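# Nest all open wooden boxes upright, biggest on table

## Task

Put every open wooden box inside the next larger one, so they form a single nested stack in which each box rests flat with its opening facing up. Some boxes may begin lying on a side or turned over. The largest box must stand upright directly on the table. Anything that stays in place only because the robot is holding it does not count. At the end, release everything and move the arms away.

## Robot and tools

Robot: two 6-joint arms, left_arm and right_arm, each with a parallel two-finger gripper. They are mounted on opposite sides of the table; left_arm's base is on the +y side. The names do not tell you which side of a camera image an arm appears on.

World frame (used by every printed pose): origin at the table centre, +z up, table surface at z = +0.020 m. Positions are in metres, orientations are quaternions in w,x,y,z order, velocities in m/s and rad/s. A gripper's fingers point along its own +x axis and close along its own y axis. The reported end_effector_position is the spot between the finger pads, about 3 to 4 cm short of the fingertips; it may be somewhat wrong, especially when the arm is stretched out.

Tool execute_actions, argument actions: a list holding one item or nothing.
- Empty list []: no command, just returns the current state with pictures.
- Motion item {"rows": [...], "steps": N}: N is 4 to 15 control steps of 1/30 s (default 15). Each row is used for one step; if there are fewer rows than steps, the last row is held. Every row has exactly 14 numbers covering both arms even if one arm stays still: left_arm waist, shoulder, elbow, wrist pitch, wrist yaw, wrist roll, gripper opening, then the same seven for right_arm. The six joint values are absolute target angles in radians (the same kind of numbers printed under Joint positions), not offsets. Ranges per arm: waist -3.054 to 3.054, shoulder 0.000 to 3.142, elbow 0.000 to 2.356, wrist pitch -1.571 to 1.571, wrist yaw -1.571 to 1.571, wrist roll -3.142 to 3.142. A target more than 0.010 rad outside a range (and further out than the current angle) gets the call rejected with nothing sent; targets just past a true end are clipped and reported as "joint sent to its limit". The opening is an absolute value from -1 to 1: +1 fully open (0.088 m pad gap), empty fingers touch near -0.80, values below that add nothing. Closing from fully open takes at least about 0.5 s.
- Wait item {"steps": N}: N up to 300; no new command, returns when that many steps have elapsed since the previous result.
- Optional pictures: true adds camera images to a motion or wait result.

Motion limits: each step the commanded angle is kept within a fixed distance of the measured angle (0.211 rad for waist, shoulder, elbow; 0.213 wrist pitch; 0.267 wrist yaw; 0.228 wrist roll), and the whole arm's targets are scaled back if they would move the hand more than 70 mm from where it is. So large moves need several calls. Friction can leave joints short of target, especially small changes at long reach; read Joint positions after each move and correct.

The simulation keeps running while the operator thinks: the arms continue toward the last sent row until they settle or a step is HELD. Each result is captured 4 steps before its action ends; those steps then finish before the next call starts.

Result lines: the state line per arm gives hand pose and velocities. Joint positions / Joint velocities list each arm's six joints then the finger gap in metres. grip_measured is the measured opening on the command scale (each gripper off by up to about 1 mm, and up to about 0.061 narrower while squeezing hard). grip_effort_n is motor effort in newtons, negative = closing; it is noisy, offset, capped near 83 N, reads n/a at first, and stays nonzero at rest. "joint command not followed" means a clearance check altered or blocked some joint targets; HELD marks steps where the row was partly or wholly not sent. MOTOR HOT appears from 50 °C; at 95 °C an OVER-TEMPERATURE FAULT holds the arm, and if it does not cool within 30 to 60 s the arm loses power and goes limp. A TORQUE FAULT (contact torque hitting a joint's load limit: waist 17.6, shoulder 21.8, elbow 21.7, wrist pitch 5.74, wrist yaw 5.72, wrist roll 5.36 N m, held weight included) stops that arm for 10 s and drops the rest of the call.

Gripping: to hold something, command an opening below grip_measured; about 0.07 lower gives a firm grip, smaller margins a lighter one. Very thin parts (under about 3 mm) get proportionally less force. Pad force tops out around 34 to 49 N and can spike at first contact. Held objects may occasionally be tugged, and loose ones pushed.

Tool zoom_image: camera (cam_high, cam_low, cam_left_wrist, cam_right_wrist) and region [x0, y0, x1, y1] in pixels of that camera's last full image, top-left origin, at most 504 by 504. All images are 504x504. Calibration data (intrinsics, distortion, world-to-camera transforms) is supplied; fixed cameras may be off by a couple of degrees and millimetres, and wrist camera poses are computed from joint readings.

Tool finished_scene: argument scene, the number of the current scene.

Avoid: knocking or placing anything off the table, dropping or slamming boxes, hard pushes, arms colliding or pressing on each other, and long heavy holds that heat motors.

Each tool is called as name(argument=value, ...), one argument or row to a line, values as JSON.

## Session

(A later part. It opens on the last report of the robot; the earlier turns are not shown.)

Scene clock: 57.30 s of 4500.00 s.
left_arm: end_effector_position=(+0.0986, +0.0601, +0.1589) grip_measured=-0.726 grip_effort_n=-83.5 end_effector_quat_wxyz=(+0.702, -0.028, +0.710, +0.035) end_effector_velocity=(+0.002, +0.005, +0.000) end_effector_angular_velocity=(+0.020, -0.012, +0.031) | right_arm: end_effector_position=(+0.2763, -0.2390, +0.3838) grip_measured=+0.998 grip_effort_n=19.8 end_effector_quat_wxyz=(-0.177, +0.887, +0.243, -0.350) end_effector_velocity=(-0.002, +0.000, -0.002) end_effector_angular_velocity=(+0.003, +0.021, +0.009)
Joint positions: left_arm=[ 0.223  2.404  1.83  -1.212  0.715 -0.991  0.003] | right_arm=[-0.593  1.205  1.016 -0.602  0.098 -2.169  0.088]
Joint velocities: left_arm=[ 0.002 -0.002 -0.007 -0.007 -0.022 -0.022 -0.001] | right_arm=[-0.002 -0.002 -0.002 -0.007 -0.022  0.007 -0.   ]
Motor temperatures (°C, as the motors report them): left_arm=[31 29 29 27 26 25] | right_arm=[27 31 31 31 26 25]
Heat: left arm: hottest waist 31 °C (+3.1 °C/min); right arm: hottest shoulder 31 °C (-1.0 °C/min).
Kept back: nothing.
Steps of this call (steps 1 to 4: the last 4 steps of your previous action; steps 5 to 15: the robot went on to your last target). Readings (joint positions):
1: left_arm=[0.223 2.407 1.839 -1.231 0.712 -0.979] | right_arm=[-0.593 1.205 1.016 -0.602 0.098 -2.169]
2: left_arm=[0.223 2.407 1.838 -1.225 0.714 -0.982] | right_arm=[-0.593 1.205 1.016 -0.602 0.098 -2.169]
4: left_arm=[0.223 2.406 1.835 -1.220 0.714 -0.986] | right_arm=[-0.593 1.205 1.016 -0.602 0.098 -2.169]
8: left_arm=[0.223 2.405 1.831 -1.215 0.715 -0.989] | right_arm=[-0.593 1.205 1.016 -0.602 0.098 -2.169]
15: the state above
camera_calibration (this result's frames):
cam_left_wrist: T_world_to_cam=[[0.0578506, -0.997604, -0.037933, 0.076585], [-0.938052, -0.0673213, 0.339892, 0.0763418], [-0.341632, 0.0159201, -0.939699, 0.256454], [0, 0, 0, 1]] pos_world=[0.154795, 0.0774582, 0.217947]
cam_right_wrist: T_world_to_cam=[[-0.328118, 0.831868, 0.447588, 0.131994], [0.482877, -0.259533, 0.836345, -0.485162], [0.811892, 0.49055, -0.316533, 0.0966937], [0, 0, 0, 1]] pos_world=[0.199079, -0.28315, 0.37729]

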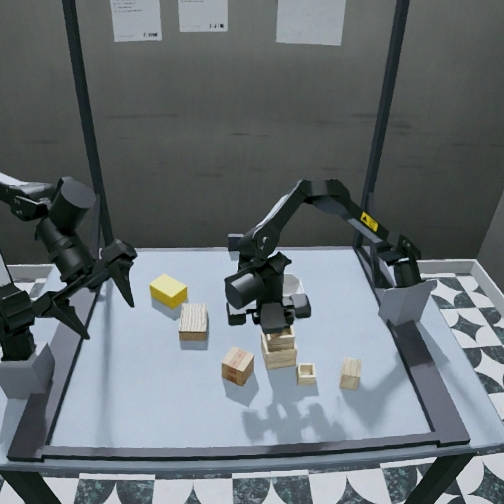

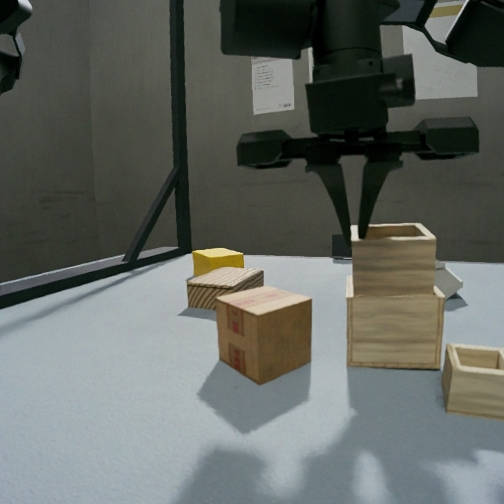

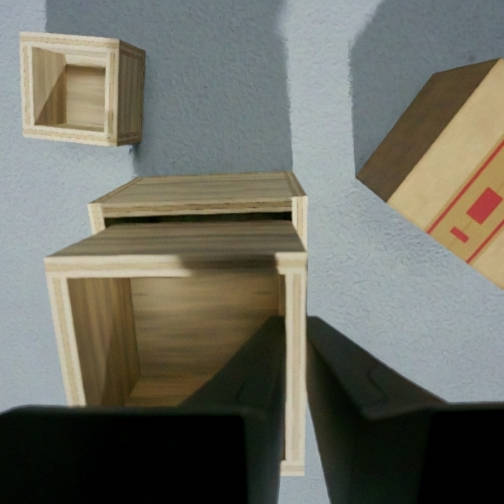

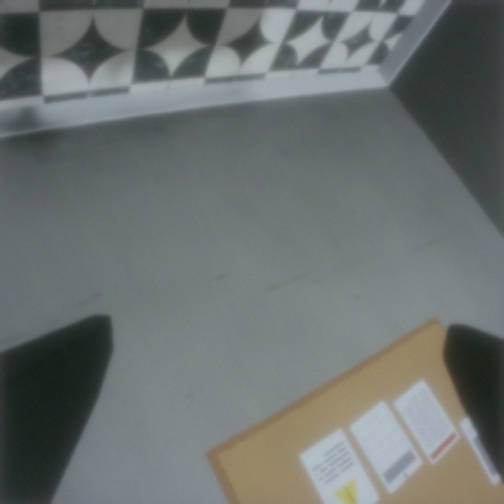

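execute_actions(
  actions=[
    {"rows":[[0.225,2.41,1.822,-1.195,0.715,-0.99,-1,-0.593,1.2,1.0,-0.6,0.1,-2.169,1]],"steps":15},
  ],
)

execute_actions(
  actions=[
    {"steps":10},
  ],
  pictures=true,
)

Scene clock: 59.53 s of 4500.00 s.
left_arm: end_effector_position=(+0.0997, +0.0597, +0.1595) grip_measured=-0.726 grip_effort_n=-83.5 end_effector_quat_wxyz=(+0.702, -0.030, +0.710, +0.032) end_effector_velocity=(-0.004, -0.000, -0.002) end_effector_angular_velocity=(+0.005, +0.011, +0.021) | right_arm: end_effector_position=(+0.2763, -0.2390, +0.3838) grip_measured=+0.998 grip_effort_n=19.3 end_effector_quat_wxyz=(-0.177, +0.887, +0.243, -0.350) end_effector_velocity=(-0.001, -0.003, -0.004) end_effector_angular_velocity=(-0.021, +0.012, +0.002)
Joint positions: left_arm=[ 0.226  2.404  1.828 -1.206  0.718 -0.991  0.003] | right_arm=[-0.593  1.205  1.016 -0.602  0.098 -2.169  0.088]
Joint velocities: left_arm=[-0.007 -0.002 -0.002 -0.007  0.007 -0.022 -0.   ] | right_arm=[-0.002 -0.002 -0.002 -0.022 -0.007 -0.007 -0.   ]
Motor temperatures (°C, as the motors report them): left_arm=[31 29 29 27 26 25] | right_arm=[27 31 31 31 26 25]
Heat: left arm: hottest waist 31 °C (+3.0 °C/min); right arm: hottest shoulder 31 °C (-1.0 °C/min).
Steps of this call (steps 1 to 15: the robot went on to your last target; steps 16 to 56: nothing new was sent; steps 57 to 67: the first 11 steps of this action). Readings (joint positions):
57: left_arm=[0.223 2.404 1.830 -1.211 0.715 -0.991] | right_arm=[-0.593 1.205 1.016 -0.602 0.098 -2.169]
58: left_arm=[0.224 2.404 1.830 -1.209 0.716 -0.991] | right_arm=[-0.593 1.205 1.016 -0.602 0.098 -2.169]
60: left_arm=[0.226 2.404 1.829 -1.207 0.717 -0.991] | right_arm=[-0.593 1.205 1.016 -0.602 0.098 -2.169]
64: left_arm=[0.226 2.404 1.829 -1.207 0.718 -0.991] | right_arm=[-0.593 1.205 1.016 -0.602 0.098 -2.169]
67: the state above

Scene clock: 59.87 s of 4500.00 s.
left_arm: end_effector_position=(+0.0997, +0.0597, +0.1595) grip_measured=-0.726 grip_effort_n=-83.5 end_effector_quat_wxyz=(+0.702, -0.030, +0.710, +0.032) end_effector_velocity=(-0.003, +0.000, -0.000) end_effector_angular_velocity=(+0.001, +0.010, +0.010) | right_arm: end_effector_position=(+0.2763, -0.2390, +0.3838) grip_measured=+0.998 grip_effort_n=19.3 end_effector_quat_wxyz=(-0.177, +0.887, +0.243, -0.350) end_effector_velocity=(-0.002, +0.000, -0.002) end_effector_angular_velocity=(+0.003, +0.021, +0.009)
Joint positions: left_arm=[ 0.226  2.404  1.828 -1.206  0.718 -0.991  0.003] | right_arm=[-0.593  1.205  1.016 -0.602  0.098 -2.169  0.088]
Joint velocities: left_arm=[-0.002 -0.002 -0.002 -0.007  0.007 -0.007  0.   ] | right_arm=[-0.002 -0.002 -0.002 -0.007 -0.022  0.007 -0.   ]
Motor temperatures (°C, as the motors report them): left_arm=[31 29 29 27 26 25] | right_arm=[27 31 31 31 26 25]
Heat: left arm: hottest waist 31 °C (+3.0 °C/min); right arm: hottest shoulder 31 °C (-1.0 °C/min).
Kept back: nothing.
Steps of this call (steps 1 to 4: the last 4 steps of your previous action; steps 5 to 10: the robot went on to your last target). Readings (joint positions):
1: left_arm=[0.226 2.404 1.828 -1.206 0.718 -0.991] | right_arm=[-0.593 1.205 1.016 -0.602 0.098 -2.169]
2: left_arm=[0.226 2.404 1.828 -1.206 0.718 -0.991] | right_arm=[-0.593 1.205 1.016 -0.602 0.098 -2.169]
4: left_arm=[0.226 2.404 1.828 -1.206 0.718 -0.991] | right_arm=[-0.593 1.205 1.016 -0.602 0.098 -2.169]
8: left_arm=[0.226 2.404 1.828 -1.206 0.718 -0.991] | right_arm=[-0.593 1.205 1.016 -0.602 0.098 -2.169]
10: the state above
camera_calibration (this result's frames):
cam_left_wrist: T_world_to_cam=[[0.0574193, -0.997856, -0.0313946, 0.0751216], [-0.938072, -0.0646872, 0.340347, 0.076895], [-0.341648, 0.00990789, -0.939776, 0.257819], [0, 0, 0, 1]] pos_world=[0.155903, 0.0773803, 0.21848]
cam_right_wrist: T_world_to_cam=[[-0.328118, 0.831868, 0.447588, 0.131994], [0.482877, -0.259533, 0.836345, -0.485162], [0.811892, 0.49055, -0.316533, 0.0966937], [0, 0, 0, 1]] pos_world=[0.199079, -0.28315, 0.37729]

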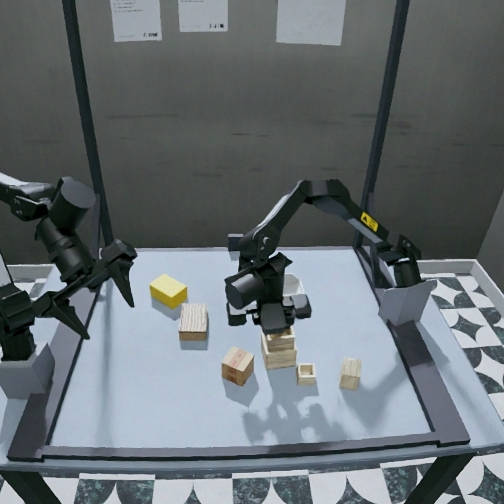

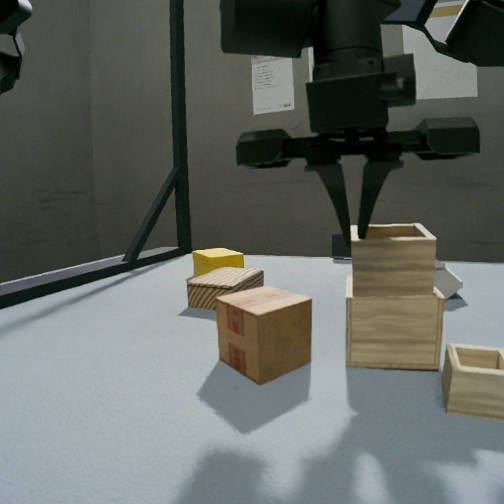

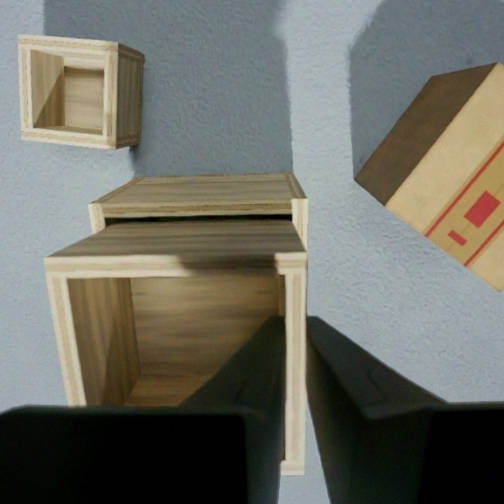

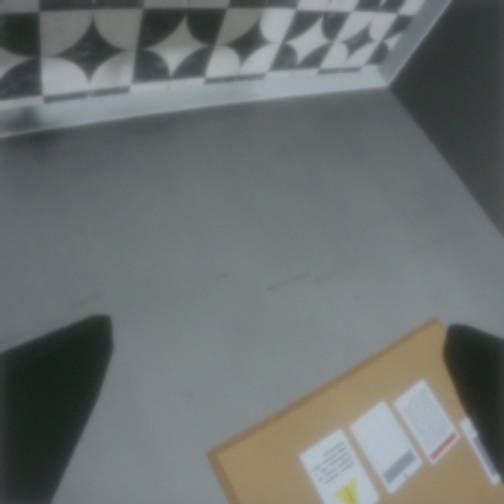

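execute_actions(
  actions=[
    {"rows":[[0.226,2.404,1.83,-1.21,0.718,-0.991,-0.55,-0.593,1.2,1.0,-0.6,0.1,-2.169,1]],"steps":15},
  ],
)

execute_actions(
  actions=[
    {"steps":10},
  ],
  pictures=true,
)

Scene clock: 60.33 s of 4500.00 s.
left_arm: end_effector_position=(+0.0993, +0.0597, +0.1593) grip_measured=-0.578 grip_effort_n=15.6 end_effector_quat_wxyz=(+0.702, -0.030, +0.711, +0.033) end_effector_velocity=(-0.001, -0.002, -0.000) end_effector_angular_velocity=(-0.007, +0.003, +0.001) | right_arm: end_effector_position=(+0.2763, -0.2390, +0.3838) grip_measured=+0.998 grip_effort_n=19.3 end_effector_quat_wxyz=(-0.177, +0.887, +0.243, -0.350) end_effector_velocity=(-0.000, -0.003, -0.005) end_effector_angular_velocity=(-0.010, +0.022, -0.022)
Joint positions: left_arm=[ 0.226  2.404  1.828 -1.207  0.719 -0.991  0.011] | right_arm=[-0.593  1.205  1.016 -0.602  0.098 -2.169  0.088]
Joint velocities: left_arm=[-0.002 -0.002 -0.002  0.007  0.007 -0.007  0.009] | right_arm=[ 0.002  0.002 -0.002 -0.022  0.007  0.022  0.   ]
Motor temperatures (°C, as the motors report them): left_arm=[31 29 29 27 26 25] | right_arm=[27 31 32 31 26 25]
Heat: left arm: hottest waist 31 °C (+3.0 °C/min); right arm: hottest elbow 32 °C (+0.0 °C/min).
Steps of this call (steps 1 to 3: the robot went on to your last target; steps 4 to 14: the first 11 steps of this action). Readings (joint positions):
4: left_arm=[0.226 2.404 1.828 -1.206 0.719 -0.991] | right_arm=[-0.593 1.205 1.016 -0.602 0.098 -2.169]
5: left_arm=[0.227 2.404 1.828 -1.207 0.719 -0.991] | right_arm=[-0.593 1.205 1.016 -0.602 0.098 -2.169]
7: left_arm=[0.227 2.404 1.828 -1.208 0.719 -0.991] | right_arm=[-0.593 1.205 1.016 -0.602 0.098 -2.169]
11: left_arm=[0.226 2.404 1.828 -1.207 0.719 -0.991] | right_arm=[-0.593 1.205 1.016 -0.602 0.098 -2.169]
14: the state above

Scene clock: 60.67 s of 4500.00 s.
left_arm: end_effector_position=(+0.0992, +0.0598, +0.1593) grip_measured=-0.555 grip_effort_n=15.6 end_effector_quat_wxyz=(+0.702, -0.030, +0.711, +0.033) end_effector_velocity=(-0.004, -0.001, +0.001) end_effector_angular_velocity=(+0.008, -0.005, +0.015) | right_arm: end_effector_position=(+0.2763, -0.2390, +0.3838) grip_measured=+0.998 grip_effort_n=18.4 end_effector_quat_wxyz=(-0.177, +0.887, +0.243, -0.350) end_effector_velocity=(+0.000, +0.000, +0.001) end_effector_angular_velocity=(-0.010, -0.020, +0.010)
Joint positions: left_arm=[ 0.226  2.404  1.828 -1.208  0.719 -0.991  0.012] | right_arm=[-0.593  1.205  1.016 -0.602  0.098 -2.169  0.088]
Joint velocities: left_arm=[-0.007 -0.007  0.002 -0.007 -0.007 -0.022  0.   ] | right_arm=[ 0.002 -0.002 -0.002  0.007  0.007 -0.022 -0.   ]
Motor temperatures (°C, as the motors report them): left_arm=[31 29 29 27 26 25] | right_arm=[27 31 32 31 26 25]
Heat: left arm: hottest waist 31 °C (+3.0 °C/min); right arm: hottest elbow 32 °C (+0.0 °C/min).
Kept back: nothing.
Steps of this call (steps 1 to 4: the last 4 steps of your previous action; steps 5 to 10: the robot went on to your last target). Readings (joint positions):
1: left_arm=[0.226 2.404 1.828 -1.207 0.719 -0.991] | right_arm=[-0.593 1.205 1.016 -0.602 0.098 -2.169]
2: left_arm=[0.226 2.404 1.828 -1.208 0.719 -0.991] | right_arm=[-0.593 1.205 1.016 -0.602 0.098 -2.169]
4: left_arm=[0.226 2.404 1.828 -1.208 0.719 -0.991] | right_arm=[-0.593 1.205 1.016 -0.602 0.098 -2.169]
8: left_arm=[0.226 2.404 1.828 -1.208 0.719 -0.991] | right_arm=[-0.593 1.205 1.016 -0.602 0.098 -2.169]
10: the state above
camera_calibration (this result's frames):
cam_left_wrist: T_world_to_cam=[[0.0580552, -0.997773, -0.032853, 0.0754589], [-0.937562, -0.0657975, 0.341539, 0.0763473], [-0.34294, 0.0109736, -0.939293, 0.257438], [0, 0, 0, 1]] pos_world=[0.155485, 0.0774893, 0.218213]
cam_right_wrist: T_world_to_cam=[[-0.328118, 0.831868, 0.447588, 0.131994], [0.482877, -0.259533, 0.836345, -0.485162], [0.811892, 0.49055, -0.316533, 0.0966937], [0, 0, 0, 1]] pos_world=[0.199079, -0.28315, 0.37729]

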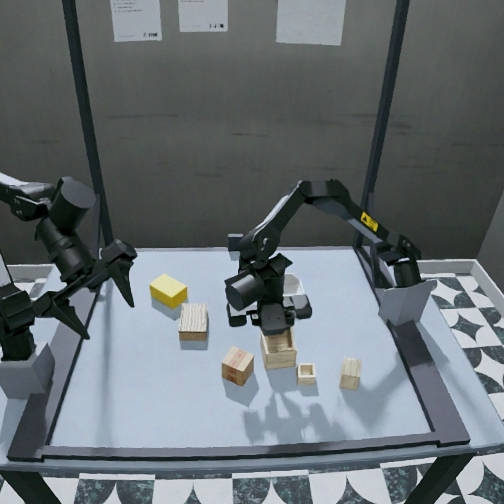

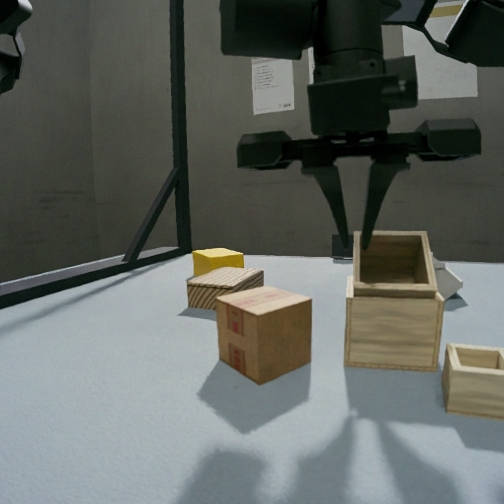

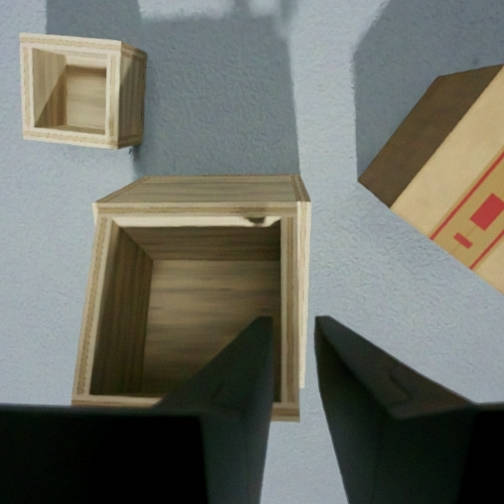

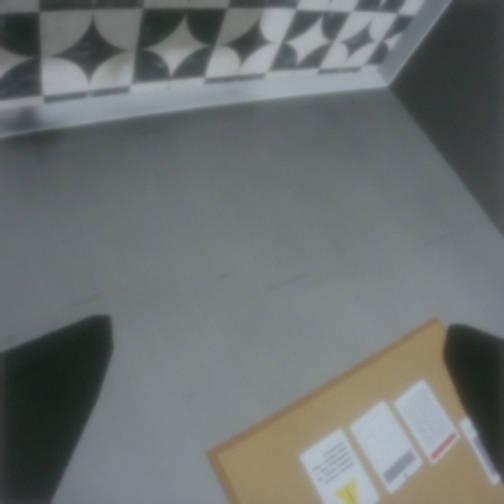

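execute_actions(
  actions=[
    {"rows":[[0.26,2.39,1.86,-1.3,0.7,-0.9,-0.2,-0.593,1.2,1.0,-0.6,0.1,-2.169,1],[0.26,2.39,1.86,-1.3,0.7,-0.9,-0.2,-0.593,1.2,1.0,-0.6,0.1,-2.169,1],[0.26,2.39,1.86,-1.3,0.7,-0.9,-0.2,-0.593,1.2,1.0,-0.6,0.1,-2.169,1],[0.26,2.39,1.86,-1.3,0.7,-0.9,-0.2,-0.593,1.2,1.0,-0.6,0.1,-2.169,1],[0.26,2.39,1.86,-1.3,0.7,-0.9,-0.2,-0.593,1.2,1.0,-0.6,0.1,-2.169,1],[0.26,2.39,1.86,-1.3,0.7,-0.9,-0.2,-0.593,1.2,1.0,-0.6,0.1,-2.169,1],[0.234,2.167,1.514,-1.124,0.706,0.668,-0.2,-0.593,1.2,1.0,-0.6,0.1,-2.169,1]],"steps":15},
  ],
)

execute_actions(
  actions=[
    {"steps":35},
  ],
  pictures=true,
)

Scene clock: 61.83 s of 4500.00 s.
left_arm: end_effector_position=(+0.0783, +0.0838, +0.1750) grip_measured=-0.223 grip_effort_n=15.6 end_effector_quat_wxyz=(+0.706, +0.068, +0.701, -0.070) end_effector_velocity=(-0.191, +0.100, +0.033) end_effector_angular_velocity=(-0.014, -0.064, -1.638) | right_arm: end_effector_position=(+0.2763, -0.2390, +0.3838) grip_measured=+0.998 grip_effort_n=19.3 end_effector_quat_wxyz=(-0.177, +0.887, +0.243, -0.350) end_effector_velocity=(+0.001, -0.003, -0.001) end_effector_angular_velocity=(-0.011, -0.005, -0.006)
Joint positions: left_arm=[ 0.244  2.254  1.65  -1.174  0.704 -0.696  0.028] | right_arm=[-0.593  1.205  1.016 -0.602  0.098 -2.169  0.088]
Joint velocities: left_arm=[-0.115 -0.911 -1.013  0.271 -0.007  1.443  0.008] | right_arm=[-0.002 -0.002 -0.002 -0.007  0.007 -0.007 -0.   ]
Motor temperatures (°C, as the motors report them): left_arm=[32 30 29 27 26 25] | right_arm=[27 31 32 31 26 25]
Heat: left arm: hottest waist 32 °C (+4.0 °C/min); right arm: hottest elbow 32 °C (+0.0 °C/min).
Steps of this call (steps 1 to 15: the robot went on to your last target; steps 16 to 24: nothing new was sent; steps 25 to 35: the first 11 steps of this action). Readings (joint positions):
25: left_arm=[0.226 2.404 1.831 -1.216 0.718 -0.981] | right_arm=[-0.593 1.205 1.016 -0.602 0.098 -2.169]
26: left_arm=[0.228 2.404 1.835 -1.238 0.716 -0.963] | right_arm=[-0.593 1.205 1.016 -0.602 0.098 -2.169]
28: left_arm=[0.237 2.404 1.840 -1.266 0.711 -0.938] | right_arm=[-0.593 1.205 1.016 -0.602 0.098 -2.169]
32: left_arm=[0.252 2.356 1.781 -1.220 0.704 -0.841] | right_arm=[-0.593 1.205 1.016 -0.602 0.098 -2.169]
35: the state above

Scene clock: 63.00 s of 4500.00 s.
left_arm: end_effector_position=(+0.0642, +0.1023, +0.1706) grip_measured=-0.203 grip_effort_n=15.6 end_effector_quat_wxyz=(+0.505, +0.495, +0.507, -0.493) end_effector_velocity=(+0.001, -0.000, -0.000) end_effector_angular_velocity=(+0.002, -0.008, -0.102) | right_arm: end_effector_position=(+0.2763, -0.2390, +0.3838) grip_measured=+0.998 grip_effort_n=19.3 end_effector_quat_wxyz=(-0.177, +0.887, +0.243, -0.350) end_effector_velocity=(-0.001, -0.003, -0.005) end_effector_angular_velocity=(-0.017, +0.021, +0.009)
Joint positions: left_arm=[ 0.238  2.173  1.519 -1.13   0.705  0.654  0.029] | right_arm=[-0.593  1.205  1.016 -0.602  0.098 -2.169  0.088]
Joint velocities: left_arm=[-0.002 -0.002 -0.002  0.007 -0.007  0.095 -0.   ] | right_arm=[-0.007 -0.002 -0.002 -0.022 -0.022 -0.007  0.   ]
Motor temperatures (°C, as the motors report them): left_arm=[32 30 29 27 26 25] | right_arm=[27 31 32 31 26 25]
Heat: left arm: hottest waist 32 °C (+4.0 °C/min); right arm: hottest elbow 32 °C (+0.0 °C/min).
Kept back: nothing.
Steps of this call (steps 1 to 4: the last 4 steps of your previous action; steps 5 to 35: the robot went on to your last target). Readings (joint positions):
1: left_arm=[0.241 2.227 1.620 -1.164 0.704 -0.648] | right_arm=[-0.593 1.205 1.016 -0.602 0.098 -2.169]
2: left_arm=[0.237 2.207 1.598 -1.155 0.704 -0.599] | right_arm=[-0.593 1.205 1.016 -0.602 0.098 -2.169]
4: left_arm=[0.233 2.189 1.567 -1.142 0.704 -0.502] | right_arm=[-0.593 1.205 1.016 -0.602 0.098 -2.169]
8: left_arm=[0.236 2.182 1.537 -1.132 0.709 -0.307] | right_arm=[-0.593 1.205 1.016 -0.602 0.098 -2.169]
35: the state above
camera_calibration (this result's frames):
cam_left_wrist: T_world_to_cam=[[-0.999546, 0.00669828, -0.029388, 0.0847741], [-0.00349181, 0.942698, 0.333628, -0.11933], [0.0299388, 0.333579, -0.942246, 0.19914], [0, 0, 0, 1]] pos_world=[0.0783569, 0.0454955, 0.229942]
cam_right_wrist: T_world_to_cam=[[-0.328118, 0.831868, 0.447588, 0.131994], [0.482877, -0.259533, 0.836345, -0.485162], [0.811892, 0.49055, -0.316533, 0.0966937], [0, 0, 0, 1]] pos_world=[0.199079, -0.28315, 0.37729]

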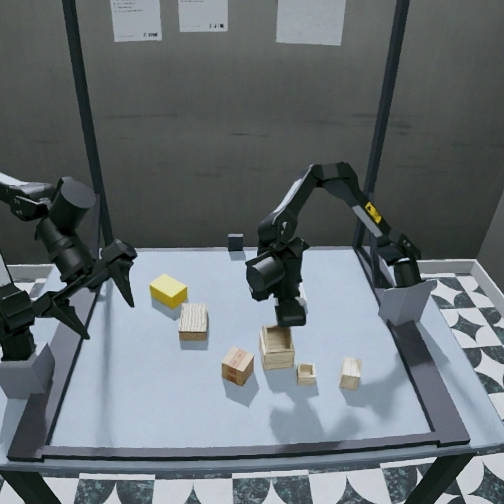

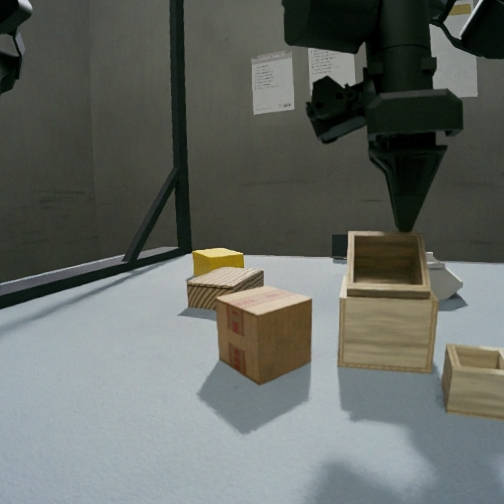

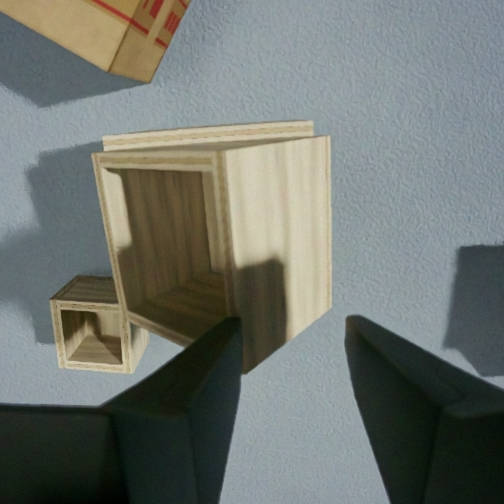

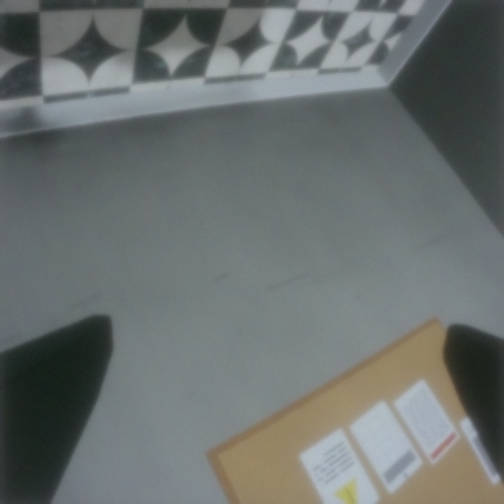

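execute_actions(
  actions=[
    {"rows":[[0.241,2.209,1.566,-1.139,0.705,0.66,0.1,-0.593,1.2,1.0,-0.6,0.1,-2.169,1]],"steps":15},
  ],
)

execute_actions(
  actions=[
    {"rows":[[0.215,2.215,1.527,-1.07,0.71,0.64,0.1,-0.593,1.2,1.0,-0.6,0.1,-2.169,1]],"steps":15},
  ],
)

execute_actions(
  actions=[
    {"steps":8},
  ],
  pictures=true,
)

Scene clock: 64.07 s of 4500.00 s.
left_arm: end_effector_position=(+0.0684, +0.0962, +0.1712) grip_measured=+0.080 grip_effort_n=15.6 end_effector_quat_wxyz=(+0.504, +0.498, +0.502, -0.496) end_effector_velocity=(+0.003, -0.004, -0.002) end_effector_angular_velocity=(-0.007, +0.003, +0.015) | right_arm: end_effector_position=(+0.2763, -0.2390, +0.3838) grip_measured=+0.998 grip_effort_n=19.8 end_effector_quat_wxyz=(-0.177, +0.887, +0.243, -0.350) end_effector_velocity=(-0.003, -0.000, +0.001) end_effector_angular_velocity=(-0.002, -0.001, +0.013)
Joint positions: left_arm=[ 0.238  2.196  1.555 -1.136  0.705  0.663  0.043] | right_arm=[-0.593  1.205  1.016 -0.602  0.098 -2.169  0.088]
Joint velocities: left_arm=[-0.002  0.017  0.017  0.007  0.007 -0.022  0.007] | right_arm=[ 0.002 -0.007  0.002 -0.007 -0.007 -0.007 -0.   ]
Motor temperatures (°C, as the motors report them): left_arm=[32 30 29 27 26 25] | right_arm=[27 31 32 31 26 25]
Heat: left arm: hottest waist 32 °C (+4.1 °C/min); right arm: hottest elbow 32 °C (+0.0 °C/min).
Steps of this call (steps 1 to 21: the robot went on to your last target; steps 22 to 32: the first 11 steps of this action). Readings (joint positions):
22: left_arm=[0.239 2.173 1.521 -1.131 0.705 0.664] | right_arm=[-0.593 1.205 1.016 -0.602 0.098 -2.169]
23: left_arm=[0.238 2.176 1.527 -1.132 0.705 0.664] | right_arm=[-0.593 1.205 1.016 -0.602 0.098 -2.169]
25: left_arm=[0.238 2.184 1.541 -1.132 0.705 0.664] | right_arm=[-0.593 1.205 1.016 -0.602 0.098 -2.169]
29: left_arm=[0.238 2.193 1.552 -1.135 0.705 0.664] | right_arm=[-0.593 1.205 1.016 -0.602 0.098 -2.169]
32: the state above

Scene clock: 64.57 s of 4500.00 s.
left_arm: end_effector_position=(+0.0696, +0.0925, +0.1586) grip_measured=+0.097 grip_effort_n=15.6 end_effector_quat_wxyz=(+0.502, +0.504, +0.494, -0.500) end_effector_velocity=(+0.000, -0.001, +0.000) end_effector_angular_velocity=(-0.008, -0.015, +0.006) | right_arm: end_effector_position=(+0.2763, -0.2390, +0.3838) grip_measured=+0.998 grip_effort_n=19.3 end_effector_quat_wxyz=(-0.177, +0.887, +0.243, -0.350) end_effector_velocity=(-0.003, -0.002, -0.005) end_effector_angular_velocity=(-0.028, +0.012, +0.021)
Joint positions: left_arm=[ 0.214  2.205  1.534 -1.076  0.706  0.644  0.044] | right_arm=[-0.593  1.205  1.016 -0.602  0.098 -2.169  0.088]
Joint velocities: left_arm=[-0.002 -0.012 -0.012  0.022 -0.007 -0.022  0.   ] | right_arm=[-0.002 -0.002 -0.002 -0.022 -0.022 -0.022 -0.   ]
Motor temperatures (°C, as the motors report them): left_arm=[32 30 29 27 26 25] | right_arm=[27 31 32 31 26 25]
Heat: left arm: hottest waist 32 °C (+4.0 °C/min); right arm: hottest elbow 32 °C (+0.0 °C/min).
Steps of this call (steps 1 to 4: the last 4 steps of your previous action; steps 5 to 15: the first 11 steps of this action). Readings (joint positions):
5: left_arm=[0.238 2.198 1.556 -1.133 0.705 0.660] | right_arm=[-0.593 1.205 1.016 -0.602 0.098 -2.169]
6: left_arm=[0.236 2.198 1.553 -1.118 0.705 0.656] | right_arm=[-0.593 1.205 1.016 -0.602 0.098 -2.169]
8: left_arm=[0.228 2.200 1.547 -1.097 0.705 0.651] | right_arm=[-0.593 1.205 1.016 -0.602 0.098 -2.169]
12: left_arm=[0.215 2.205 1.537 -1.081 0.706 0.646] | right_arm=[-0.593 1.205 1.016 -0.602 0.098 -2.169]
15: the state above

Scene clock: 64.83 s of 4500.00 s.
left_arm: end_effector_position=(+0.0700, +0.0924, +0.1584) grip_measured=+0.097 grip_effort_n=15.6 end_effector_quat_wxyz=(+0.502, +0.504, +0.494, -0.500) end_effector_velocity=(+0.001, -0.000, -0.000) end_effector_angular_velocity=(+0.001, -0.009, +0.015) | right_arm: end_effector_position=(+0.2763, -0.2390, +0.3838) grip_measured=+0.998 grip_effort_n=19.3 end_effector_quat_wxyz=(-0.177, +0.887, +0.243, -0.350) end_effector_velocity=(-0.004, +0.000, -0.001) end_effector_angular_velocity=(-0.004, +0.010, +0.023)
Joint positions: left_arm=[ 0.214  2.205  1.533 -1.072  0.706  0.643  0.044] | right_arm=[-0.593  1.205  1.016 -0.602  0.098 -2.169  0.088]
Joint velocities: left_arm=[-0.002 -0.002 -0.002  0.007 -0.007 -0.022 -0.   ] | right_arm=[ 0.002 -0.007 -0.002 -0.007 -0.022 -0.007 -0.   ]
Motor temperatures (°C, as the motors report them): left_arm=[32 30 29 27 26 25] | right_arm=[27 31 32 31 26 25]
Heat: left arm: hottest waist 32 °C (+4.0 °C/min); right arm: hottest elbow 32 °C (+0.0 °C/min).
Kept back: nothing.
Steps of this call (steps 1 to 4: the last 4 steps of your previous action; steps 5 to 8: the robot went on to your last target). Readings (joint positions):
1: left_arm=[0.214 2.205 1.534 -1.075 0.706 0.644] | right_arm=[-0.593 1.205 1.016 -0.602 0.098 -2.169]
2: left_arm=[0.214 2.205 1.533 -1.074 0.706 0.644] | right_arm=[-0.593 1.205 1.016 -0.602 0.098 -2.169]
4: left_arm=[0.214 2.205 1.533 -1.073 0.706 0.643] | right_arm=[-0.593 1.205 1.016 -0.602 0.098 -2.169]
8: the state above
camera_calibration (this result's frames):
cam_left_wrist: T_world_to_cam=[[-0.998419, 0.0384408, -0.0410011, 0.0890668], [0.0230293, 0.945275, 0.32546, -0.106693], [0.0512683, 0.324001, -0.944666, 0.190576], [0, 0, 0, 1]] pos_world=[0.0816126, 0.0356837, 0.218407]
cam_right_wrist: T_world_to_cam=[[-0.328118, 0.831868, 0.447588, 0.131994], [0.482877, -0.259533, 0.836345, -0.485162], [0.811892, 0.49055, -0.316533, 0.0966937], [0, 0, 0, 1]] pos_world=[0.199079, -0.28315, 0.37729]

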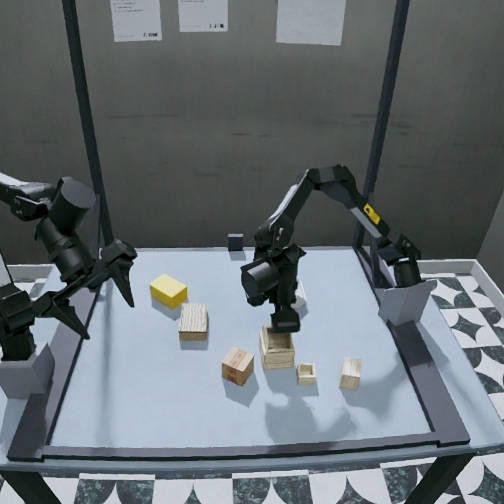

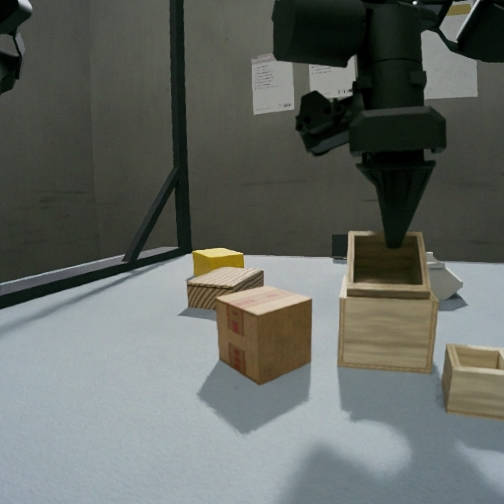

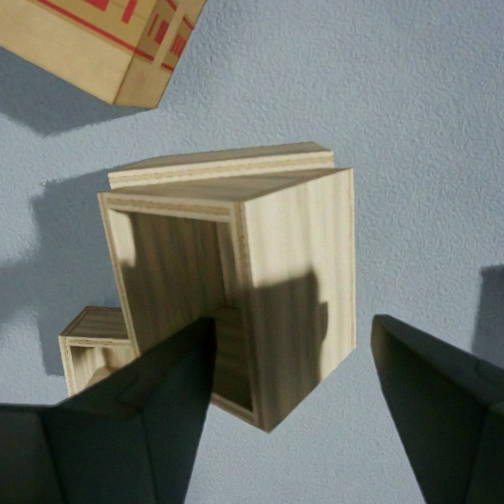

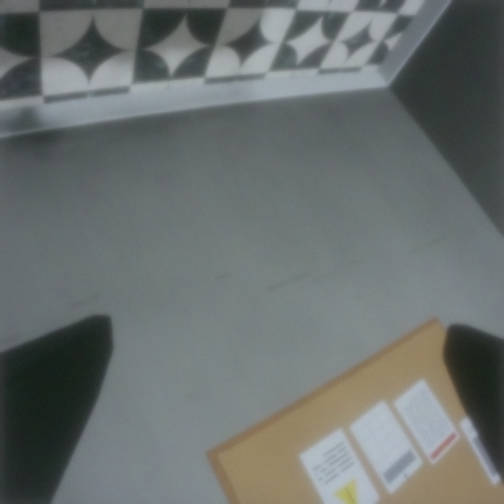

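execute_actions(
  actions=[],
)

Scene clock: 65.57 s of 4500.00 s.
left_arm: end_effector_position=(+0.0700, +0.0923, +0.1584) grip_measured=+0.097 grip_effort_n=15.6 end_effector_quat_wxyz=(+0.502, +0.504, +0.494, -0.500) end_effector_velocity=(-0.001, +0.002, -0.000) end_effector_angular_velocity=(+0.010, -0.002, -0.004) | right_arm: end_effector_position=(+0.2763, -0.2390, +0.3838) grip_measured=+0.998 grip_effort_n=19.3 end_effector_quat_wxyz=(-0.177, +0.887, +0.243, -0.350) end_effector_velocity=(+0.000, -0.001, -0.003) end_effector_angular_velocity=(-0.013, +0.007, +0.004)
Joint positions: left_arm=[ 0.214  2.205  1.533 -1.072  0.706  0.643  0.044] | right_arm=[-0.593  1.205  1.016 -0.602  0.098 -2.169  0.088]
Joint velocities: left_arm=[-0.002 -0.002 -0.002 -0.007 -0.007  0.007  0.   ] | right_arm=[-0.002  0.002 -0.002 -0.007 -0.007 -0.007 -0.   ]
Motor temperatures (°C, as the motors report them): left_arm=[32 30 29 27 26 25] | right_arm=[27 31 32 31 26 25]
Heat: left arm: hottest waist 32 °C (+4.0 °C/min); right arm: hottest elbow 32 °C (+0.0 °C/min).
Kept back: nothing.
Steps of this call (steps 1 to 15: the robot went on to your last target; steps 16 to 22: nothing new was sent). Readings (joint positions):
1: left_arm=[0.214 2.205 1.533 -1.072 0.706 0.643] | right_arm=[-0.593 1.205 1.016 -0.602 0.098 -2.169]
2: left_arm=[0.214 2.205 1.533 -1.072 0.706 0.643] | right_arm=[-0.593 1.205 1.016 -0.602 0.098 -2.169]
4: left_arm=[0.214 2.205 1.533 -1.072 0.706 0.643] | right_arm=[-0.593 1.205 1.016 -0.602 0.098 -2.169]
8: left_arm=[0.214 2.205 1.533 -1.072 0.706 0.643] | right_arm=[-0.593 1.205 1.016 -0.602 0.098 -2.169]
22: the state above
All arms were judged still, so your last target was given up. Only a new action makes them travel on or press farther. Fingers that are still opening or closing keep moving.
camera_calibration (this result's frames):
cam_left_wrist: T_world_to_cam=[[-0.998403, 0.0386805, -0.0411832, 0.0891158], [0.0232088, 0.945345, 0.325246, -0.106627], [0.051513, 0.323771, -0.944732, 0.190608], [0, 0, 0, 1]] pos_world=[0.0816293, 0.0356387, 0.218423]
cam_right_wrist: T_world_to_cam=[[-0.328118, 0.831868, 0.447588, 0.131994], [0.482877, -0.259533, 0.836345, -0.485162], [0.811892, 0.49055, -0.316533, 0.0966937], [0, 0, 0, 1]] pos_world=[0.199079, -0.28315, 0.37729]

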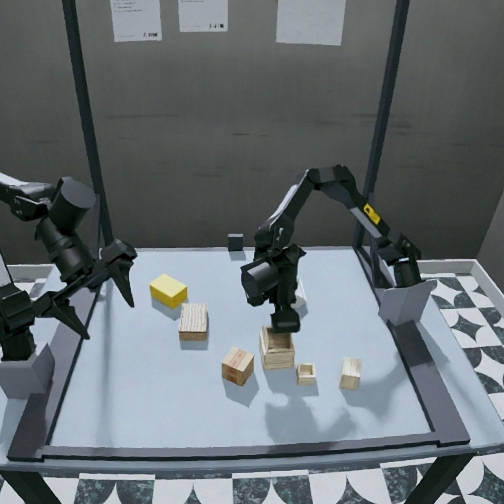

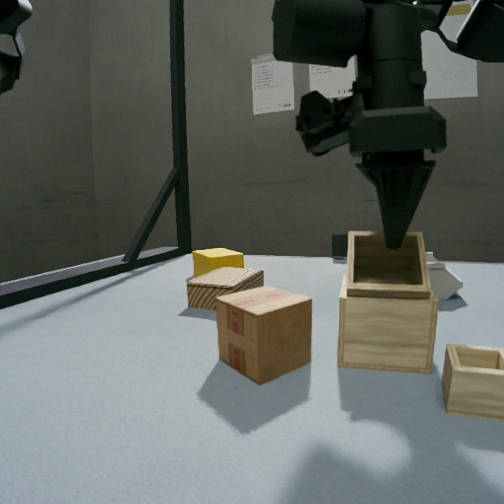

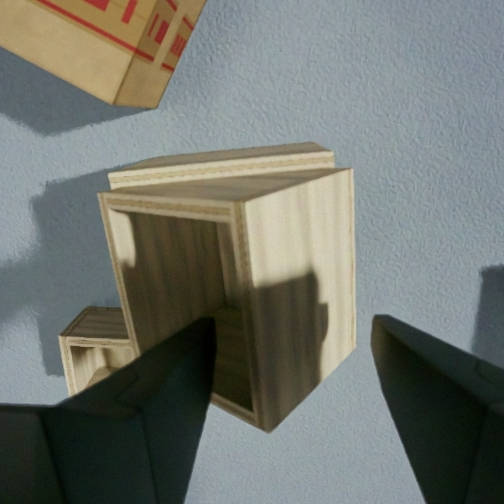

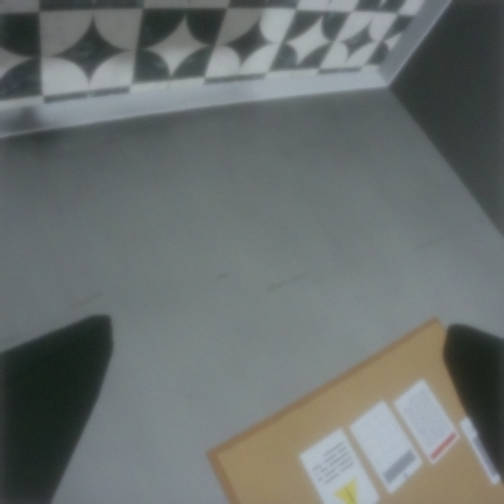

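execute_actions(
  actions=[
    {"rows":[[0.191,2.225,1.488,-1.005,0.714,0.62,0.1,-0.593,1.2,1.0,-0.6,0.1,-2.169,1]],"steps":15},
  ],
)

execute_actions(
  actions=[
    {"rows":[[0.191,2.225,1.488,-1.005,0.714,0.62,-1,-0.593,1.2,1.0,-0.6,0.1,-2.169,1]],"steps":15},
  ],
)

execute_actions(
  actions=[
    {"steps":15},
  ],
  pictures=true,
)

Scene clock: 66.03 s of 4500.00 s.
left_arm: end_effector_position=(+0.0708, +0.0940, +0.1422) grip_measured=+0.097 grip_effort_n=15.6 end_effector_quat_wxyz=(+0.498, +0.506, +0.494, -0.501) end_effector_velocity=(+0.005, -0.003, -0.000) end_effector_angular_velocity=(-0.009, -0.033, -0.018) | right_arm: end_effector_position=(+0.2763, -0.2390, +0.3838) grip_measured=+0.998 grip_effort_n=19.3 end_effector_quat_wxyz=(-0.177, +0.887, +0.243, -0.350) end_effector_velocity=(-0.001, -0.000, -0.005) end_effector_angular_velocity=(-0.018, +0.009, +0.008)
Joint positions: left_arm=[ 0.19   2.216  1.495 -1.011  0.71   0.624  0.044] | right_arm=[-0.593  1.205  1.016 -0.602  0.098 -2.169  0.088]
Joint velocities: left_arm=[-0.002 -0.002 -0.002  0.037 -0.022 -0.007 -0.   ] | right_arm=[ 0.002  0.002 -0.007 -0.007 -0.007 -0.007 -0.   ]
Motor temperatures (°C, as the motors report them): left_arm=[32 30 29 27 26 25] | right_arm=[27 31 32 31 26 25]
Heat: left arm: hottest waist 32 °C (+4.1 °C/min); right arm: hottest elbow 32 °C (+0.0 °C/min).
Steps of this call (steps 1 to 3: nothing new was sent; steps 4 to 14: the first 11 steps of this action). Readings (joint positions):
4: left_arm=[0.213 2.206 1.529 -1.065 0.707 0.640] | right_arm=[-0.593 1.205 1.016 -0.602 0.098 -2.169]
5: left_arm=[0.212 2.206 1.522 -1.049 0.707 0.636] | right_arm=[-0.593 1.205 1.016 -0.602 0.098 -2.169]
7: left_arm=[0.204 2.208 1.511 -1.031 0.709 0.631] | right_arm=[-0.593 1.205 1.016 -0.602 0.098 -2.169]
11: left_arm=[0.191 2.216 1.496 -1.016 0.709 0.626] | right_arm=[-0.593 1.205 1.016 -0.602 0.098 -2.169]
14: the state above

Scene clock: 66.53 s of 4500.00 s.
left_arm: end_effector_position=(+0.0707, +0.0936, +0.1417) grip_measured=-0.729 grip_effort_n=-83.5 end_effector_quat_wxyz=(+0.499, +0.505, +0.493, -0.503) end_effector_velocity=(-0.002, +0.000, +0.002) end_effector_angular_velocity=(-0.004, +0.007, +0.011) | right_arm: end_effector_position=(+0.2763, -0.2390, +0.3838) grip_measured=+0.998 grip_effort_n=19.3 end_effector_quat_wxyz=(-0.177, +0.887, +0.243, -0.350) end_effector_velocity=(-0.000, -0.003, +0.000) end_effector_angular_velocity=(-0.003, +0.002, +0.002)
Joint positions: left_arm=[ 0.189  2.216  1.492 -1.006  0.713  0.622  0.003] | right_arm=[-0.593  1.205  1.016 -0.602  0.098 -2.169  0.088]
Joint velocities: left_arm=[ 0.002 -0.007 -0.002 -0.007  0.007 -0.007 -0.043] | right_arm=[-0.007 -0.007 -0.002 -0.007 -0.007 -0.007 -0.   ]
Motor temperatures (°C, as the motors report them): left_arm=[32 30 29 27 26 25] | right_arm=[27 31 32 31 26 25]
Heat: left arm: hottest waist 32 °C (+4.0 °C/min); right arm: hottest elbow 32 °C (+0.0 °C/min).
Steps of this call (steps 1 to 4: the last 4 steps of your previous action; steps 5 to 15: the first 11 steps of this action). Readings (joint positions):
5: left_arm=[0.190 2.216 1.494 -1.008 0.710 0.623] | right_arm=[-0.593 1.205 1.016 -0.602 0.098 -2.169]
6: left_arm=[0.190 2.216 1.493 -1.008 0.710 0.623] | right_arm=[-0.593 1.205 1.016 -0.602 0.098 -2.169]
8: left_arm=[0.190 2.216 1.493 -1.008 0.712 0.623] | right_arm=[-0.593 1.205 1.016 -0.602 0.098 -2.169]
12: left_arm=[0.189 2.216 1.493 -1.006 0.714 0.622] | right_arm=[-0.593 1.205 1.016 -0.602 0.098 -2.169]
15: the state above

Scene clock: 67.03 s of 4500.00 s.
left_arm: end_effector_position=(+0.0707, +0.0936, +0.1417) grip_measured=-0.735 grip_effort_n=-83.5 end_effector_quat_wxyz=(+0.499, +0.505, +0.493, -0.503) end_effector_velocity=(-0.000, +0.001, -0.001) end_effector_angular_velocity=(+0.010, -0.002, +0.025) | right_arm: end_effector_position=(+0.2763, -0.2390, +0.3838) grip_measured=+0.998 grip_effort_n=18.8 end_effector_quat_wxyz=(-0.177, +0.887, +0.243, -0.350) end_effector_velocity=(-0.002, -0.002, -0.005) end_effector_angular_velocity=(-0.022, +0.012, +0.007)
Joint positions: left_arm=[ 0.189  2.216  1.492 -1.006  0.713  0.622  0.003] | right_arm=[-0.593  1.205  1.016 -0.602  0.098 -2.169  0.088]
Joint velocities: left_arm=[-0.002  0.002  0.002 -0.007 -0.007 -0.022  0.   ] | right_arm=[ 0.002 -0.002 -0.002 -0.022 -0.007 -0.007 -0.   ]
Motor temperatures (°C, as the motors report them): left_arm=[32 30 29 27 26 25] | right_arm=[27 31 32 31 26 25]
Heat: left arm: hottest waist 32 °C (+3.0 °C/min); right arm: hottest elbow 32 °C (+0.0 °C/min).
Kept back: nothing.
Steps of this call (steps 1 to 4: the last 4 steps of your previous action; steps 5 to 15: the robot went on to your last target). Readings (joint positions):
1: left_arm=[0.189 2.216 1.492 -1.006 0.713 0.622] | right_arm=[-0.593 1.205 1.016 -0.602 0.098 -2.169]
2: left_arm=[0.189 2.216 1.492 -1.006 0.713 0.622] | right_arm=[-0.593 1.205 1.016 -0.602 0.098 -2.169]
4: left_arm=[0.189 2.216 1.492 -1.006 0.713 0.622] | right_arm=[-0.593 1.205 1.016 -0.602 0.098 -2.169]
8: left_arm=[0.189 2.216 1.492 -1.006 0.713 0.622] | right_arm=[-0.593 1.205 1.016 -0.602 0.098 -2.169]
15: the state above
All arms were judged still, so your last target was given up. Only a new action makes them travel on or press farther. Fingers that are still opening or closing keep moving.
camera_calibration (this result's frames):
cam_left_wrist: T_world_to_cam=[[-0.998289, 0.046101, -0.0359767, 0.0876359], [0.0318427, 0.944559, 0.326793, -0.103182], [0.0490476, 0.325088, -0.944411, 0.174393], [0, 0, 0, 1]] pos_world=[0.082218, 0.0367285, 0.201571]
cam_right_wrist: T_world_to_cam=[[-0.328118, 0.831868, 0.447588, 0.131994], [0.482877, -0.259533, 0.836345, -0.485162], [0.811892, 0.49055, -0.316533, 0.0966937], [0, 0, 0, 1]] pos_world=[0.199079, -0.28315, 0.37729]

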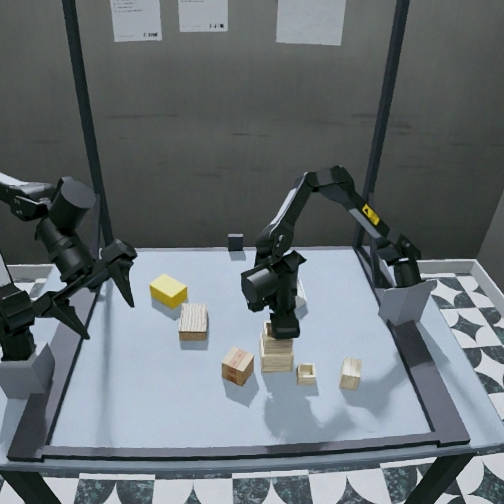

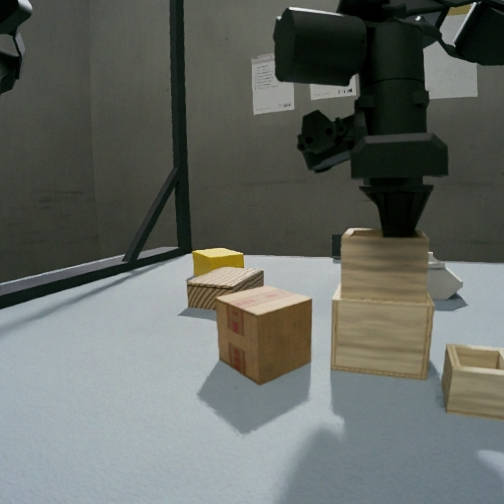

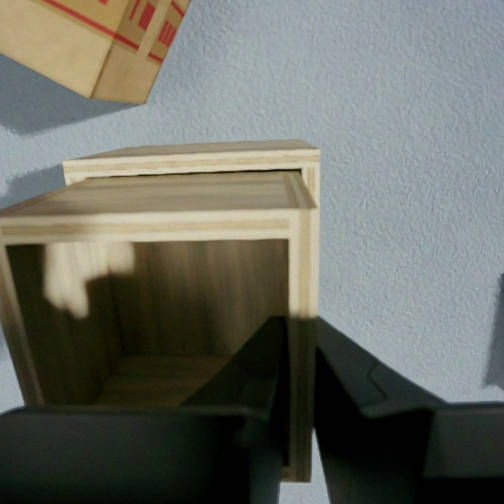

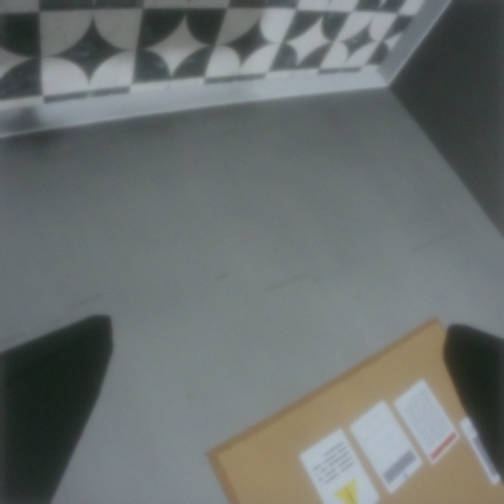

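execute_actions(
  actions=[
    {"rows":[[0.205,2.235,1.52,-1.03,0.713,0.622,-1,-0.593,1.2,1.0,-0.6,0.1,-2.169,1]],"steps":15},
  ],
  pictures=true,
)

Scene clock: 67.50 s of 4500.00 s.
left_arm: end_effector_position=(+0.0724, +0.0934, +0.1446) grip_measured=-0.735 grip_effort_n=-83.5 end_effector_quat_wxyz=(+0.501, +0.501, +0.499, -0.499) end_effector_velocity=(-0.004, -0.000, +0.001) end_effector_angular_velocity=(+0.005, +0.012, +0.028) | right_arm: end_effector_position=(+0.2763, -0.2390, +0.3838) grip_measured=+0.998 grip_effort_n=19.3 end_effector_quat_wxyz=(-0.177, +0.887, +0.243, -0.350) end_effector_velocity=(-0.003, -0.000, -0.001) end_effector_angular_velocity=(-0.003, +0.010, +0.018)
Joint positions: left_arm=[ 0.197  2.225  1.51  -1.027  0.713  0.622  0.003] | right_arm=[-0.593  1.205  1.016 -0.602  0.098 -2.169  0.088]
Joint velocities: left_arm=[-0.002 -0.002  0.007 -0.022  0.007 -0.022 -0.   ] | right_arm=[-0.002 -0.007 -0.002 -0.007 -0.022 -0.007 -0.   ]
Motor temperatures (°C, as the motors report them): left_arm=[32 30 29 27 26 25] | right_arm=[27 31 32 31 26 25]
Heat: left arm: hottest waist 32 °C (+3.0 °C/min); right arm: hottest elbow 32 °C (+0.0 °C/min).
Steps of this call (steps 1 to 3: nothing new was sent; steps 4 to 14: the first 11 steps of this action). Readings (joint positions):
4: left_arm=[0.189 2.217 1.493 -1.007 0.713 0.622] | right_arm=[-0.593 1.205 1.016 -0.602 0.098 -2.169]
5: left_arm=[0.190 2.219 1.496 -1.012 0.713 0.622] | right_arm=[-0.593 1.205 1.016 -0.602 0.098 -2.169]
7: left_arm=[0.192 2.222 1.501 -1.018 0.713 0.622] | right_arm=[-0.593 1.205 1.016 -0.602 0.098 -2.169]
11: left_arm=[0.196 2.224 1.508 -1.025 0.713 0.622] | right_arm=[-0.593 1.205 1.016 -0.602 0.098 -2.169]
14: the state above
camera_calibration (this result's frames):
cam_left_wrist: T_world_to_cam=[[-0.998961, 0.0322828, -0.0321673, 0.0902404], [0.0198952, 0.94395, 0.329489, -0.103483], [0.0410011, 0.328506, -0.943611, 0.1772], [0, 0, 0, 1]] pos_world=[0.0849401, 0.0365584, 0.204207]
cam_right_wrist: T_world_to_cam=[[-0.328118, 0.831868, 0.447588, 0.131994], [0.482877, -0.259533, 0.836345, -0.485162], [0.811892, 0.49055, -0.316533, 0.0966937], [0, 0, 0, 1]] pos_world=[0.199079, -0.28315, 0.37729]

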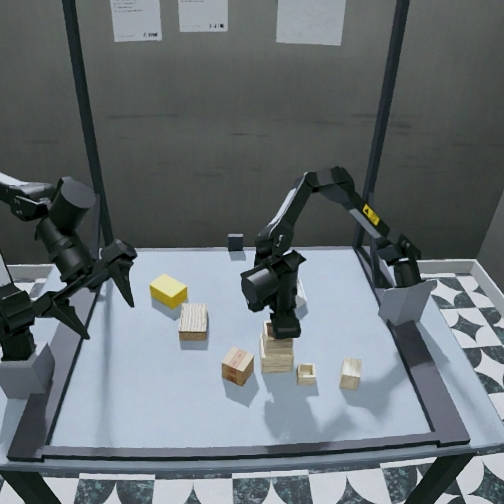

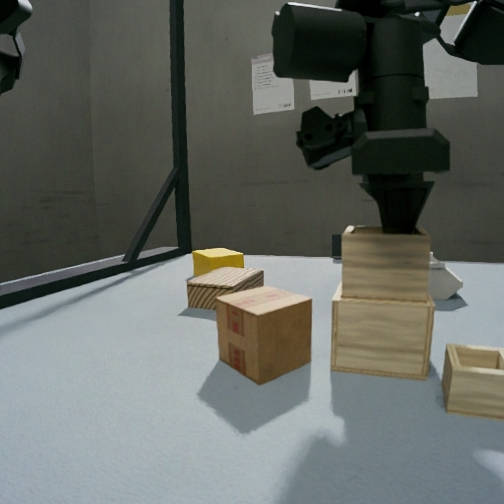

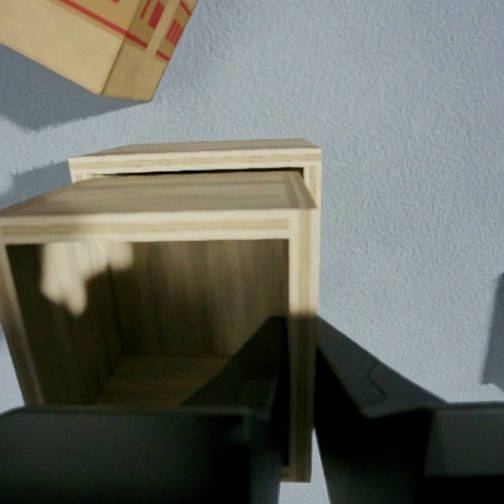

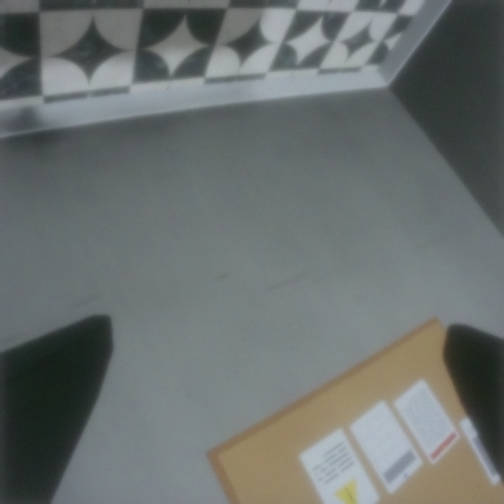

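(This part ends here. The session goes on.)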